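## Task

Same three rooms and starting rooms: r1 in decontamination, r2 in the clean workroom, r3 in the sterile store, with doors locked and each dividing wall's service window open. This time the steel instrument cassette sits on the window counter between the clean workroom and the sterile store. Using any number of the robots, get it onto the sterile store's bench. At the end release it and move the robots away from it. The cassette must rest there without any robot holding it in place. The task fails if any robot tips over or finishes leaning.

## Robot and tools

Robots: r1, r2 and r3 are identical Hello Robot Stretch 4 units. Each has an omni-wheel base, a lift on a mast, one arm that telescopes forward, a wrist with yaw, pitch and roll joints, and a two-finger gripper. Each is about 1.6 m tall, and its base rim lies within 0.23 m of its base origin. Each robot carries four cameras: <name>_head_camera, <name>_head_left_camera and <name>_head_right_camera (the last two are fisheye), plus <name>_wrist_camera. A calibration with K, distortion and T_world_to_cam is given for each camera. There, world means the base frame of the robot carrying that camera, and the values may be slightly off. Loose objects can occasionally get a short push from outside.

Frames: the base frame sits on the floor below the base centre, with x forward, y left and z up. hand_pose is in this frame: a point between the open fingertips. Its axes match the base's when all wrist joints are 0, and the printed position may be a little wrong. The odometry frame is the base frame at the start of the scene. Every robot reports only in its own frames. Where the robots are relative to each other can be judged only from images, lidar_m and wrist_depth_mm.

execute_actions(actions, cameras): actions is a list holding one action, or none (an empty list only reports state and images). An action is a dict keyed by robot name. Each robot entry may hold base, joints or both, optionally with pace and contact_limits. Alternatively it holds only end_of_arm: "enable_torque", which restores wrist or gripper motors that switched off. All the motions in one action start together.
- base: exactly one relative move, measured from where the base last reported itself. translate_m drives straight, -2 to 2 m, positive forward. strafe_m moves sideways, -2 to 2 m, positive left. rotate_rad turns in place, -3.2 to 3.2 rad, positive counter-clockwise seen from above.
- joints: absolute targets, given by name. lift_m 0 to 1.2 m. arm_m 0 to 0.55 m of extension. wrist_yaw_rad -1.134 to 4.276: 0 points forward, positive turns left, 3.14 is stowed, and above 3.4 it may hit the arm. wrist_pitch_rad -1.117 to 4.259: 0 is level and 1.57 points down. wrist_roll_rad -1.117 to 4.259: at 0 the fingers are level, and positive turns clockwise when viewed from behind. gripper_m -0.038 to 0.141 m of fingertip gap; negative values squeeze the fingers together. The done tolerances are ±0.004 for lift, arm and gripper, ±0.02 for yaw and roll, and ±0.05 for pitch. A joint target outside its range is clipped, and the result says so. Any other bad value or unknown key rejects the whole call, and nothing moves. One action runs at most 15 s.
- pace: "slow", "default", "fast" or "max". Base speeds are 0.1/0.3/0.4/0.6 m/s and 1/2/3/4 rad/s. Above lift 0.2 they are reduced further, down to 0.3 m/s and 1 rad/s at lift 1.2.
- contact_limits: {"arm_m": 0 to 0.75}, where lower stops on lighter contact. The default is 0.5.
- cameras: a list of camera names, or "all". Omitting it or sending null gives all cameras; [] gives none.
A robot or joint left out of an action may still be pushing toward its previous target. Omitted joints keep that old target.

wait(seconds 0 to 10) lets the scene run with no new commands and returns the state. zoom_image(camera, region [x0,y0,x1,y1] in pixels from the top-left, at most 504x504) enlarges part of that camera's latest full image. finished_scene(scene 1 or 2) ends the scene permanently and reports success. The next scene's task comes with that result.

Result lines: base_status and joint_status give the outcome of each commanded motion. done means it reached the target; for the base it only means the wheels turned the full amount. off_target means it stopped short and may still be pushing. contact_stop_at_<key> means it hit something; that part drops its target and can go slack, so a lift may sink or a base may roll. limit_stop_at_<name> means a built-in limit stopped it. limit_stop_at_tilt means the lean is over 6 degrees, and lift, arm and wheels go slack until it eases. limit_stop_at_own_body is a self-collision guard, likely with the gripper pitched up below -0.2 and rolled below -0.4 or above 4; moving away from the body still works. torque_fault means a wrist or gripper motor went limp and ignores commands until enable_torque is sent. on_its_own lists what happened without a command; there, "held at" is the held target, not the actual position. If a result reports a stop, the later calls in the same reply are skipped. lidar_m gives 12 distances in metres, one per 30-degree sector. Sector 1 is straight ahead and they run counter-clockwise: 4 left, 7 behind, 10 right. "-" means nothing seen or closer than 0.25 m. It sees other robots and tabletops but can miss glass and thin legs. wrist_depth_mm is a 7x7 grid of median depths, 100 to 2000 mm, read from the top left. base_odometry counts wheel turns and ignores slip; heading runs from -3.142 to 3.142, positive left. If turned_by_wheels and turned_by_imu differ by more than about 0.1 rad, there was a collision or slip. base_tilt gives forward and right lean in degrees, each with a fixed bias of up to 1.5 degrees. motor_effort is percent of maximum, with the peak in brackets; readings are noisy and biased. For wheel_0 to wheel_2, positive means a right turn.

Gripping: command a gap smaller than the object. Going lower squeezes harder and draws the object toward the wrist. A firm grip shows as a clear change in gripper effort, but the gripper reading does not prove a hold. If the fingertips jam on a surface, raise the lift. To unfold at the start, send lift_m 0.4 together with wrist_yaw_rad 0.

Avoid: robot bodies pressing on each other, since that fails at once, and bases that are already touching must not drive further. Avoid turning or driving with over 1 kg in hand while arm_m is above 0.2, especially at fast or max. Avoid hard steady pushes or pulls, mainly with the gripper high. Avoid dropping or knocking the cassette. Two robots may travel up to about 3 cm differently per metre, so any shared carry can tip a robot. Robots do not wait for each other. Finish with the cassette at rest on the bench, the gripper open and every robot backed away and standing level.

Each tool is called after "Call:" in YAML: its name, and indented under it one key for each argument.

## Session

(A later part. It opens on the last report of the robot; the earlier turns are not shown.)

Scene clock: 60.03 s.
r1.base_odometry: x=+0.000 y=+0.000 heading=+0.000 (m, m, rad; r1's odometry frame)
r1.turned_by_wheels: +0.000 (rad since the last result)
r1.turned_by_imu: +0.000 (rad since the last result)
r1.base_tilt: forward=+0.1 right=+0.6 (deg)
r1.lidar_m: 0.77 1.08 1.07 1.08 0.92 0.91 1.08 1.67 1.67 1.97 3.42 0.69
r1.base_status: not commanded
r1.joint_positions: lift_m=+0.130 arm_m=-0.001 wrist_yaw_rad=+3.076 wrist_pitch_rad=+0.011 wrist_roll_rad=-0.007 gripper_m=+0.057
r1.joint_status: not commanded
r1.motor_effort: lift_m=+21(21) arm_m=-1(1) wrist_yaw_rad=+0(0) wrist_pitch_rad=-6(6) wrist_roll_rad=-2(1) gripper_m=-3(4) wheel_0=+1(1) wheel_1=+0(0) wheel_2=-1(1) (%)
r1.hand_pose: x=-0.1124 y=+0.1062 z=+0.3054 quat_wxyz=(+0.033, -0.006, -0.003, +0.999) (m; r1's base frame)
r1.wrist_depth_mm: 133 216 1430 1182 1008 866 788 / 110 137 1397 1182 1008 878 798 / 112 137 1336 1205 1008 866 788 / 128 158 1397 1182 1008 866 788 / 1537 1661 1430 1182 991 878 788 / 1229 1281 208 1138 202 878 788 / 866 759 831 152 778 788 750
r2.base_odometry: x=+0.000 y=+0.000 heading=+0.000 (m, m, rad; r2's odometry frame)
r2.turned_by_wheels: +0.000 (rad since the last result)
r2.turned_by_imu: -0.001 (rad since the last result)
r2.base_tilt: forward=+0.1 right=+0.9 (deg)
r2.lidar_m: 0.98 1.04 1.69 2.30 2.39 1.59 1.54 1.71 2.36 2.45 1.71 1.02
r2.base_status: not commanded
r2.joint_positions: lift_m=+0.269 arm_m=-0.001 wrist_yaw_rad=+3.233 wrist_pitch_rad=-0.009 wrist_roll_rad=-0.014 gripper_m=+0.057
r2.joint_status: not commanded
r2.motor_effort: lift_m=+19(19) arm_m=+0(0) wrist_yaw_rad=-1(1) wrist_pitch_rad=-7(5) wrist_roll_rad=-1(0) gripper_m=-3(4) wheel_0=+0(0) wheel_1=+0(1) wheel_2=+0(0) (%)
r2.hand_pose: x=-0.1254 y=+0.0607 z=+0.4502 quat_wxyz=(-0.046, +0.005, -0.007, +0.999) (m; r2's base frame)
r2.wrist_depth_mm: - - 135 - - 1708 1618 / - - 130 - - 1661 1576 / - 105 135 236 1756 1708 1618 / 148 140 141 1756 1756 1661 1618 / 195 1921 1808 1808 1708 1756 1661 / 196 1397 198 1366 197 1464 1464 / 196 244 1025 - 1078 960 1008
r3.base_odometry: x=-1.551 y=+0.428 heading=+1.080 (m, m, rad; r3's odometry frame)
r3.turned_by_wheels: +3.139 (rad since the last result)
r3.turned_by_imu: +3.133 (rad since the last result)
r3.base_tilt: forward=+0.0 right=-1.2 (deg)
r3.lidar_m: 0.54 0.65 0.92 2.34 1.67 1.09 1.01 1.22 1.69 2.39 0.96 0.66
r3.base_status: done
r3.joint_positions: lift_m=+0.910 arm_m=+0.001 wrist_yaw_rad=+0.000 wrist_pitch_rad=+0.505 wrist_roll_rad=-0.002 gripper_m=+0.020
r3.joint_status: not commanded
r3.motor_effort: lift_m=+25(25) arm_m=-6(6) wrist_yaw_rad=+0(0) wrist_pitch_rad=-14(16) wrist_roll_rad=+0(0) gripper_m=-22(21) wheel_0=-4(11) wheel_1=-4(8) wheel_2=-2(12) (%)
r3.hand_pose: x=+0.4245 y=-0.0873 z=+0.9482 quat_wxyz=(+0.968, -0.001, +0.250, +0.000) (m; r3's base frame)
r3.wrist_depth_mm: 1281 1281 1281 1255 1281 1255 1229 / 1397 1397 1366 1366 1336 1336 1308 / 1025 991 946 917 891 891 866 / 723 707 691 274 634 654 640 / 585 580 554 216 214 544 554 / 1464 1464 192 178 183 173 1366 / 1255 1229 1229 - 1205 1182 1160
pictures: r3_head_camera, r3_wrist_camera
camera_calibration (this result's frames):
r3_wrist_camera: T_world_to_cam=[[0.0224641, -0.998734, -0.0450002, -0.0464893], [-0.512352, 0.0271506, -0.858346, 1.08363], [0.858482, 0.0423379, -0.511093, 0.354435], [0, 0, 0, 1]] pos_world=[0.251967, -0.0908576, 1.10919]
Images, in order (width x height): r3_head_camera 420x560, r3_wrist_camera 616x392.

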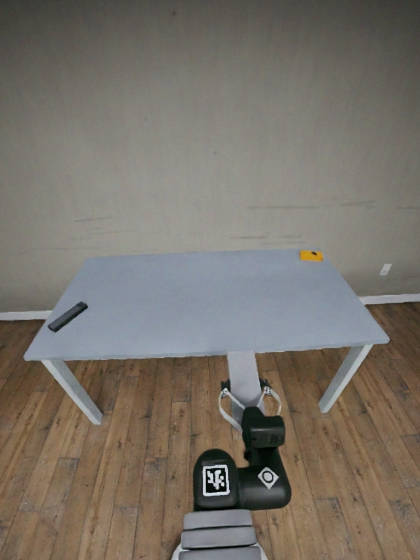

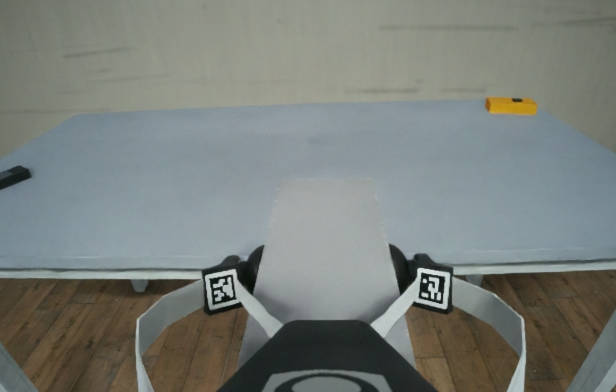

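Same height as before ((691−353)×0.505 ≈ 0.17).

Call:
execute_actions:
  actions:
    - {"r3":{"joints":{"arm_m":0.45,"lift_m":0.8}}}
  cameras: []

Call:
execute_actions:
  actions:
    - {"r3":{"joints":{"lift_m":0.744},"pace":"slow"}}
  cameras: []

Call:
execute_actions:
  actions:
    - {"r3":{"joints":{"gripper_m":0.14}}}
  cameras: []

Call:
execute_actions:
  actions:
    - {"r3":{"joints":{"lift_m":0.85,"arm_m":0}}}
  cameras: ["r3_wrist_camera"]

Scene clock: 69.73 s.
r1.base_odometry: x=+0.000 y=+0.000 heading=+0.000 (m, m, rad; r1's odometry frame)
r1.turned_by_wheels: +0.000 (rad since the last result)
r1.turned_by_imu: +0.000 (rad since the last result)
r1.base_tilt: forward=+0.0 right=+0.6 (deg)
r1.lidar_m: 0.76 1.07 1.05 1.06 0.91 0.89 1.11 1.67 1.67 1.96 3.41 0.66
r1.base_status: not commanded
r1.joint_positions: lift_m=+0.130 arm_m=-0.001 wrist_yaw_rad=+3.076 wrist_pitch_rad=+0.011 wrist_roll_rad=-0.007 gripper_m=+0.057
r1.joint_status: not commanded
r1.motor_effort: lift_m=+21(21) arm_m=-1(1) wrist_yaw_rad=+1(0) wrist_pitch_rad=-6(6) wrist_roll_rad=-2(1) gripper_m=-3(3) wheel_0=+1(0) wheel_1=+0(1) wheel_2=-1(1) (%)
r1.hand_pose: x=-0.1124 y=+0.1062 z=+0.3054 quat_wxyz=(+0.033, -0.006, -0.003, +0.999) (m; r1's base frame)
r1.wrist_depth_mm: 133 216 1464 1160 991 866 788 / 109 137 1397 1160 1008 866 778 / 112 137 1308 1160 1025 866 778 / 128 158 1366 1182 1008 878 788 / 1537 1756 1464 1205 1008 878 788 / 1255 1255 208 1118 202 878 778 / 854 759 820 151 798 778 759
r2.base_odometry: x=+0.000 y=+0.000 heading=+0.000 (m, m, rad; r2's odometry frame)
r2.turned_by_wheels: +0.000 (rad since the last result)
r2.turned_by_imu: -0.002 (rad since the last result)
r2.base_tilt: forward=+0.1 right=+1.0 (deg)
r2.lidar_m: 0.99 1.03 1.68 2.28 2.38 1.59 1.56 1.74 2.34 2.45 1.71 1.05
r2.base_status: not commanded
r2.joint_positions: lift_m=+0.269 arm_m=-0.001 wrist_yaw_rad=+3.233 wrist_pitch_rad=-0.009 wrist_roll_rad=-0.014 gripper_m=+0.057
r2.joint_status: not commanded
r2.motor_effort: lift_m=+19(19) arm_m=+0(0) wrist_yaw_rad=+0(1) wrist_pitch_rad=-8(8) wrist_roll_rad=+1(2) gripper_m=-5(4) wheel_0=+0(0) wheel_1=+0(0) wheel_2=+0(0) (%)
r2.hand_pose: x=-0.1254 y=+0.0607 z=+0.4502 quat_wxyz=(-0.046, +0.005, -0.007, +0.999) (m; r2's base frame)
r2.wrist_depth_mm: - - 135 - - 1661 1618 / - - 130 - - 1661 1618 / - 105 135 236 1708 1661 1618 / 148 140 140 1808 1708 1708 1661 / 195 1921 1863 1808 1708 1708 1661 / 196 1366 198 1366 198 1499 1464 / 196 244 1025 - 1098 960 1025
r3.base_odometry: x=-1.551 y=+0.428 heading=+1.080 (m, m, rad; r3's odometry frame)
r3.turned_by_wheels: +0.000 (rad since the last result)
r3.turned_by_imu: -0.002 (rad since the last result)
r3.base_tilt: forward=+0.0 right=-1.2 (deg)
r3.lidar_m: 0.63 0.69 0.95 2.37 1.66 1.06 1.00 1.22 1.65 2.37 0.94 0.67
r3.base_status: not commanded
r3.joint_positions: lift_m=+0.800 arm_m=+0.449 wrist_yaw_rad=+0.000 wrist_pitch_rad=+0.505 wrist_roll_rad=-0.002 gripper_m=+0.020
r3.joint_status: all done
r3.motor_effort: lift_m=+17(25) arm_m=+6(5) wrist_yaw_rad=+0(1) wrist_pitch_rad=-15(15) wrist_roll_rad=+0(1) gripper_m=-21(20) wheel_0=-4(4) wheel_1=-3(4) wheel_2=-2(2) (%)
r3.hand_pose: x=+0.8724 y=-0.0874 z=+0.8389 quat_wxyz=(+0.968, -0.001, +0.250, +0.000) (m; r3's base frame)
r3.wrist_depth_mm: 866 866 878 854 854 854 854 / 931 931 931 931 917 917 891 / 676 654 634 615 603 591 580 / 488 477 466 274 427 439 433 / 379 373 368 216 214 349 345 / 307 307 192 179 184 174 287 / 264 259 258 - 250 249 250
pictures: none
No camera images: the call's "cameras" was empty. Leave "cameras" out to get every camera's image.

Scene clock: 71.07 s.
r1.base_odometry: x=+0.000 y=+0.000 heading=+0.000 (m, m, rad; r1's odometry frame)
r1.turned_by_wheels: +0.000 (rad since the last result)
r1.turned_by_imu: +0.000 (rad since the last result)
r1.base_tilt: forward=+0.0 right=+0.6 (deg)
r1.lidar_m: 0.78 1.07 1.07 1.08 0.91 0.90 1.07 1.66 1.67 1.95 3.43 0.67
r1.base_status: not commanded
r1.joint_positions: lift_m=+0.130 arm_m=-0.001 wrist_yaw_rad=+3.076 wrist_pitch_rad=+0.011 wrist_roll_rad=-0.007 gripper_m=+0.057
r1.joint_status: not commanded
r1.motor_effort: lift_m=+21(21) arm_m=+0(1) wrist_yaw_rad=+0(0) wrist_pitch_rad=-7(6) wrist_roll_rad=-1(1) gripper_m=-3(3) wheel_0=+0(1) wheel_1=+0(0) wheel_2=-1(1) (%)
r1.hand_pose: x=-0.1124 y=+0.1062 z=+0.3054 quat_wxyz=(+0.033, -0.006, -0.003, +0.999) (m; r1's base frame)
r1.wrist_depth_mm: 133 216 1397 1182 991 866 778 / 110 137 1430 1182 1008 878 788 / 112 137 1366 1160 1008 878 778 / 128 158 1366 1205 991 891 788 / 1576 1756 1464 1182 1008 878 788 / 1205 1255 209 1138 201 878 788 / 854 759 831 152 809 778 759
r2.base_odometry: x=+0.000 y=+0.000 heading=+0.000 (m, m, rad; r2's odometry frame)
r2.turned_by_wheels: +0.000 (rad since the last result)
r2.turned_by_imu: +0.000 (rad since the last result)
r2.base_tilt: forward=+0.0 right=+1.0 (deg)
r2.lidar_m: 0.97 1.04 1.69 2.30 2.38 1.59 1.55 1.74 2.35 2.44 1.71 1.04
r2.base_status: not commanded
r2.joint_positions: lift_m=+0.269 arm_m=-0.001 wrist_yaw_rad=+3.233 wrist_pitch_rad=-0.009 wrist_roll_rad=-0.014 gripper_m=+0.057
r2.joint_status: not commanded
r2.motor_effort: lift_m=+19(19) arm_m=+0(0) wrist_yaw_rad=-1(1) wrist_pitch_rad=-8(7) wrist_roll_rad=+3(2) gripper_m=-4(4) wheel_0=+0(0) wheel_1=-1(0) wheel_2=+0(0) (%)
r2.hand_pose: x=-0.1254 y=+0.0607 z=+0.4502 quat_wxyz=(-0.046, +0.005, -0.007, +0.999) (m; r2's base frame)
r2.wrist_depth_mm: - - 135 - - 1661 1618 / - - 130 - - 1661 1618 / - 105 135 236 1756 1708 1618 / 148 140 140 1756 1808 1661 1661 / 195 1921 1808 1808 1756 1661 1661 / 195 1397 197 1336 197 1499 1499 / 196 245 1025 - 1098 960 1042
r3.base_odometry: x=-1.551 y=+0.428 heading=+1.080 (m, m, rad; r3's odometry frame)
r3.turned_by_wheels: +0.000 (rad since the last result)
r3.turned_by_imu: -0.001 (rad since the last result)
r3.base_tilt: forward=+0.2 right=-1.1 (deg)
r3.lidar_m: 0.65 0.69 0.94 2.34 1.66 1.09 1.00 1.23 1.69 2.38 0.95 0.67
r3.base_status: not commanded
r3.joint_positions: lift_m=+0.744 arm_m=+0.449 wrist_yaw_rad=+0.000 wrist_pitch_rad=+0.505 wrist_roll_rad=-0.002 gripper_m=+0.020
r3.joint_status: all done
r3.motor_effort: lift_m=+17(17) arm_m=+6(6) wrist_yaw_rad=+0(0) wrist_pitch_rad=-15(14) wrist_roll_rad=+0(0) gripper_m=-24(21) wheel_0=-4(4) wheel_1=-4(4) wheel_2=-2(3) (%)
r3.hand_pose: x=+0.8724 y=-0.0874 z=+0.7829 quat_wxyz=(+0.968, -0.001, +0.250, +0.000) (m; r3's base frame)
r3.wrist_depth_mm: 866 866 854 866 866 854 842 / 917 904 904 904 707 676 676 / 521 500 484 466 462 445 442 / 368 362 353 274 324 332 329 / 287 283 281 216 215 266 262 / 235 231 192 179 184 174 217 / 200 198 196 - 190 189 188
pictures: none
No camera images: the call's "cameras" was empty. Leave "cameras" out to get every camera's image.

Scene clock: 73.23 s.
r1.base_odometry: x=+0.000 y=+0.000 heading=+0.000 (m, m, rad; r1's odometry frame)
r1.turned_by_wheels: +0.000 (rad since the last result)
r1.turned_by_imu: +0.000 (rad since the last result)
r1.base_tilt: forward=+0.1 right=+0.6 (deg)
r1.lidar_m: 0.77 1.07 1.07 1.08 0.92 0.91 1.10 1.67 1.67 1.94 3.42 0.69
r1.base_status: not commanded
r1.joint_positions: lift_m=+0.130 arm_m=-0.001 wrist_yaw_rad=+3.076 wrist_pitch_rad=+0.011 wrist_roll_rad=-0.007 gripper_m=+0.057
r1.joint_status: not commanded
r1.motor_effort: lift_m=+21(21) arm_m=-1(1) wrist_yaw_rad=-1(1) wrist_pitch_rad=-6(6) wrist_roll_rad=-2(0) gripper_m=-2(5) wheel_0=+1(1) wheel_1=+0(0) wheel_2=-1(1) (%)
r1.hand_pose: x=-0.1124 y=+0.1062 z=+0.3054 quat_wxyz=(+0.033, -0.006, -0.003, +0.999) (m; r1's base frame)
r1.wrist_depth_mm: 134 216 1464 1182 991 866 788 / 110 137 1430 1182 1008 866 788 / 112 137 1366 1182 1008 878 788 / 128 158 1430 1205 991 878 798 / 1537 1708 1430 1205 1025 878 788 / 1205 1255 208 1138 203 866 778 / 866 759 831 151 798 778 750
r2.base_odometry: x=+0.000 y=+0.000 heading=+0.000 (m, m, rad; r2's odometry frame)
r2.turned_by_wheels: +0.000 (rad since the last result)
r2.turned_by_imu: -0.001 (rad since the last result)
r2.base_tilt: forward=+0.1 right=+1.0 (deg)
r2.lidar_m: 0.98 1.02 1.66 2.28 2.38 1.59 1.53 1.75 2.35 2.46 1.71 1.05
r2.base_status: not commanded
r2.joint_positions: lift_m=+0.269 arm_m=-0.001 wrist_yaw_rad=+3.233 wrist_pitch_rad=-0.009 wrist_roll_rad=-0.014 gripper_m=+0.057
r2.joint_status: not commanded
r2.motor_effort: lift_m=+19(19) arm_m=+0(0) wrist_yaw_rad=-1(1) wrist_pitch_rad=-7(8) wrist_roll_rad=-2(2) gripper_m=-4(5) wheel_0=+0(0) wheel_1=-1(0) wheel_2=+0(0) (%)
r2.hand_pose: x=-0.1254 y=+0.0607 z=+0.4502 quat_wxyz=(-0.046, +0.005, -0.007, +0.999) (m; r2's base frame)
r2.wrist_depth_mm: - - 135 - - 1661 1661 / - - 130 - - 1618 1661 / - 105 135 236 1708 1661 1661 / 148 141 140 1756 1756 1708 1618 / 195 1921 1863 1808 1708 1661 1661 / 196 1366 198 1336 198 1499 1464 / 196 244 1042 - 1078 976 1025
r3.base_odometry: x=-1.551 y=+0.428 heading=+1.080 (m, m, rad; r3's odometry frame)
r3.turned_by_wheels: +0.000 (rad since the last result)
r3.turned_by_imu: -0.001 (rad since the last result)
r3.base_tilt: forward=+0.1 right=-1.2 (deg)
r3.lidar_m: 0.63 0.66 0.97 2.34 1.67 1.06 0.99 1.22 1.68 2.38 0.92 0.67
r3.base_status: not commanded
r3.joint_positions: lift_m=+0.744 arm_m=+0.449 wrist_yaw_rad=+0.000 wrist_pitch_rad=+0.502 wrist_roll_rad=-0.002 gripper_m=+0.140
r3.joint_status: all done
r3.motor_effort: lift_m=+17(17) arm_m=+6(6) wrist_yaw_rad=+2(1) wrist_pitch_rad=-8(15) wrist_roll_rad=+0(0) gripper_m=+2(20) wheel_0=-3(4) wheel_1=-4(4) wheel_2=-3(3) (%)
r3.hand_pose: x=+0.8727 y=-0.0874 z=+0.7835 quat_wxyz=(+0.969, -0.001, +0.249, +0.000) (m; r3's base frame)
r3.wrist_depth_mm: 878 866 866 866 842 842 831 / 931 917 931 904 891 707 691 / 530 512 496 480 466 459 452 / 373 366 362 290 330 340 334 / 291 289 283 229 254 256 266 / 236 235 217 178 187 214 220 / 202 199 198 - 198 191 190
pictures: none
No camera images: the call's "cameras" was empty. Leave "cameras" out to get every camera's image.

Scene clock: 75.63 s.
r1.base_odometry: x=+0.000 y=+0.000 heading=+0.000 (m, m, rad; r1's odometry frame)
r1.turned_by_wheels: +0.000 (rad since the last result)
r1.turned_by_imu: +0.000 (rad since the last result)
r1.base_tilt: forward=+0.0 right=+0.5 (deg)
r1.lidar_m: 0.79 1.06 1.08 1.06 0.92 0.91 1.09 1.68 1.66 1.94 3.42 0.68
r1.base_status: not commanded
r1.joint_positions: lift_m=+0.130 arm_m=-0.001 wrist_yaw_rad=+3.076 wrist_pitch_rad=+0.011 wrist_roll_rad=-0.007 gripper_m=+0.057
r1.joint_status: not commanded
r1.motor_effort: lift_m=+21(21) arm_m=-1(1) wrist_yaw_rad=+0(1) wrist_pitch_rad=-6(6) wrist_roll_rad=-1(3) gripper_m=-2(3) wheel_0=+1(0) wheel_1=+0(0) wheel_2=-1(1) (%)
r1.hand_pose: x=-0.1124 y=+0.1062 z=+0.3054 quat_wxyz=(+0.033, -0.006, -0.003, +0.999) (m; r1's base frame)
r1.wrist_depth_mm: 133 216 1430 1182 1008 866 778 / 110 137 1430 1205 1008 878 778 / 112 137 1308 1205 1008 878 788 / 128 158 1397 1182 1025 866 788 / 1576 1756 1464 1182 1008 891 788 / 1229 1281 208 1138 202 878 778 / 854 768 820 152 798 778 750
r2.base_odometry: x=+0.000 y=+0.000 heading=+0.000 (m, m, rad; r2's odometry frame)
r2.turned_by_wheels: +0.000 (rad since the last result)
r2.turned_by_imu: -0.001 (rad since the last result)
r2.base_tilt: forward=+0.1 right=+1.0 (deg)
r2.lidar_m: 0.98 1.04 1.68 2.29 2.39 1.63 1.56 1.75 2.34 2.46 1.68 1.04
r2.base_status: not commanded
r2.joint_positions: lift_m=+0.269 arm_m=-0.001 wrist_yaw_rad=+3.233 wrist_pitch_rad=-0.009 wrist_roll_rad=-0.014 gripper_m=+0.057
r2.joint_status: not commanded
r2.motor_effort: lift_m=+19(19) arm_m=+0(0) wrist_yaw_rad=-1(1) wrist_pitch_rad=-8(7) wrist_roll_rad=+1(0) gripper_m=-5(4) wheel_0=+0(0) wheel_1=+0(0) wheel_2=+0(0) (%)
r2.hand_pose: x=-0.1254 y=+0.0607 z=+0.4502 quat_wxyz=(-0.046, +0.005, -0.007, +0.999) (m; r2's base frame)
r2.wrist_depth_mm: - - 135 - - 1661 1661 / - - 130 - - 1708 1661 / - 105 135 236 1708 1661 1618 / 148 141 141 1756 1708 1661 1618 / 195 1863 1863 1756 1661 1708 1661 / 196 1366 198 1366 198 1499 1464 / 196 244 1025 - 1078 960 1008
r3.base_odometry: x=-1.551 y=+0.428 heading=+1.080 (m, m, rad; r3's odometry frame)
r3.turned_by_wheels: +0.000 (rad since the last result)
r3.turned_by_imu: -0.001 (rad since the last result)
r3.base_tilt: forward=+0.1 right=-1.1 (deg)
r3.lidar_m: 0.64 0.66 0.96 2.35 1.67 1.06 1.01 1.24 1.66 2.36 0.94 0.68
r3.base_status: not commanded
r3.joint_positions: lift_m=+0.850 arm_m=+0.001 wrist_yaw_rad=+0.000 wrist_pitch_rad=+0.502 wrist_roll_rad=-0.002 gripper_m=+0.140
r3.joint_status: all done
r3.motor_effort: lift_m=+24(25) arm_m=-6(7) wrist_yaw_rad=+1(1) wrist_pitch_rad=-6(7) wrist_roll_rad=+0(0) gripper_m=+0(2) wheel_0=-4(4) wheel_1=-4(4) wheel_2=-2(2) (%)
r3.hand_pose: x=+0.4248 y=-0.0874 z=+0.8890 quat_wxyz=(+0.969, -0.001, +0.248, +0.000) (m; r3's base frame)
r3.wrist_depth_mm: 1281 1281 1281 1281 1281 1255 1255 / 1397 1366 1336 1336 1308 1118 1308 / 854 809 788 732 750 732 723 / 603 597 574 574 554 544 544 / 597 585 574 585 1397 504 1464 / 1397 1397 1281 1281 1255 1255 1308 / 1205 1182 1205 - 1182 1118 1138
pictures: r3_wrist_camera
camera_calibration (this result's frames):
r3_wrist_camera: T_world_to_cam=[[0.0221951, -0.998743, -0.0449377, -0.0492045], [-0.509914, 0.0273537, -0.85979, 1.03326], [0.859939, 0.0419975, -0.508666, 0.321046], [0, 0, 0, 1]] pos_world=[0.251885, -0.0908893, 1.04948]
Images, in order (width x height): r3_wrist_camera 616x392.

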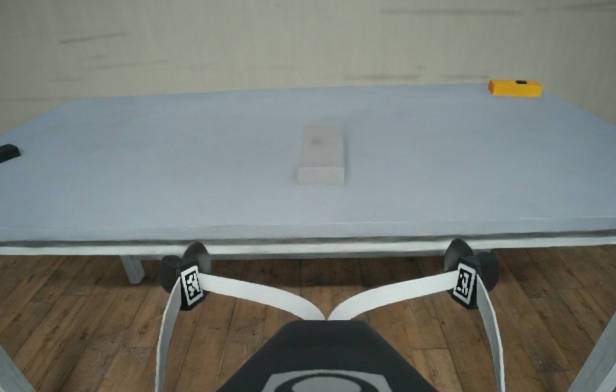

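Call:
finished_scene:
  scene: 2

The scene is finished: the task was done.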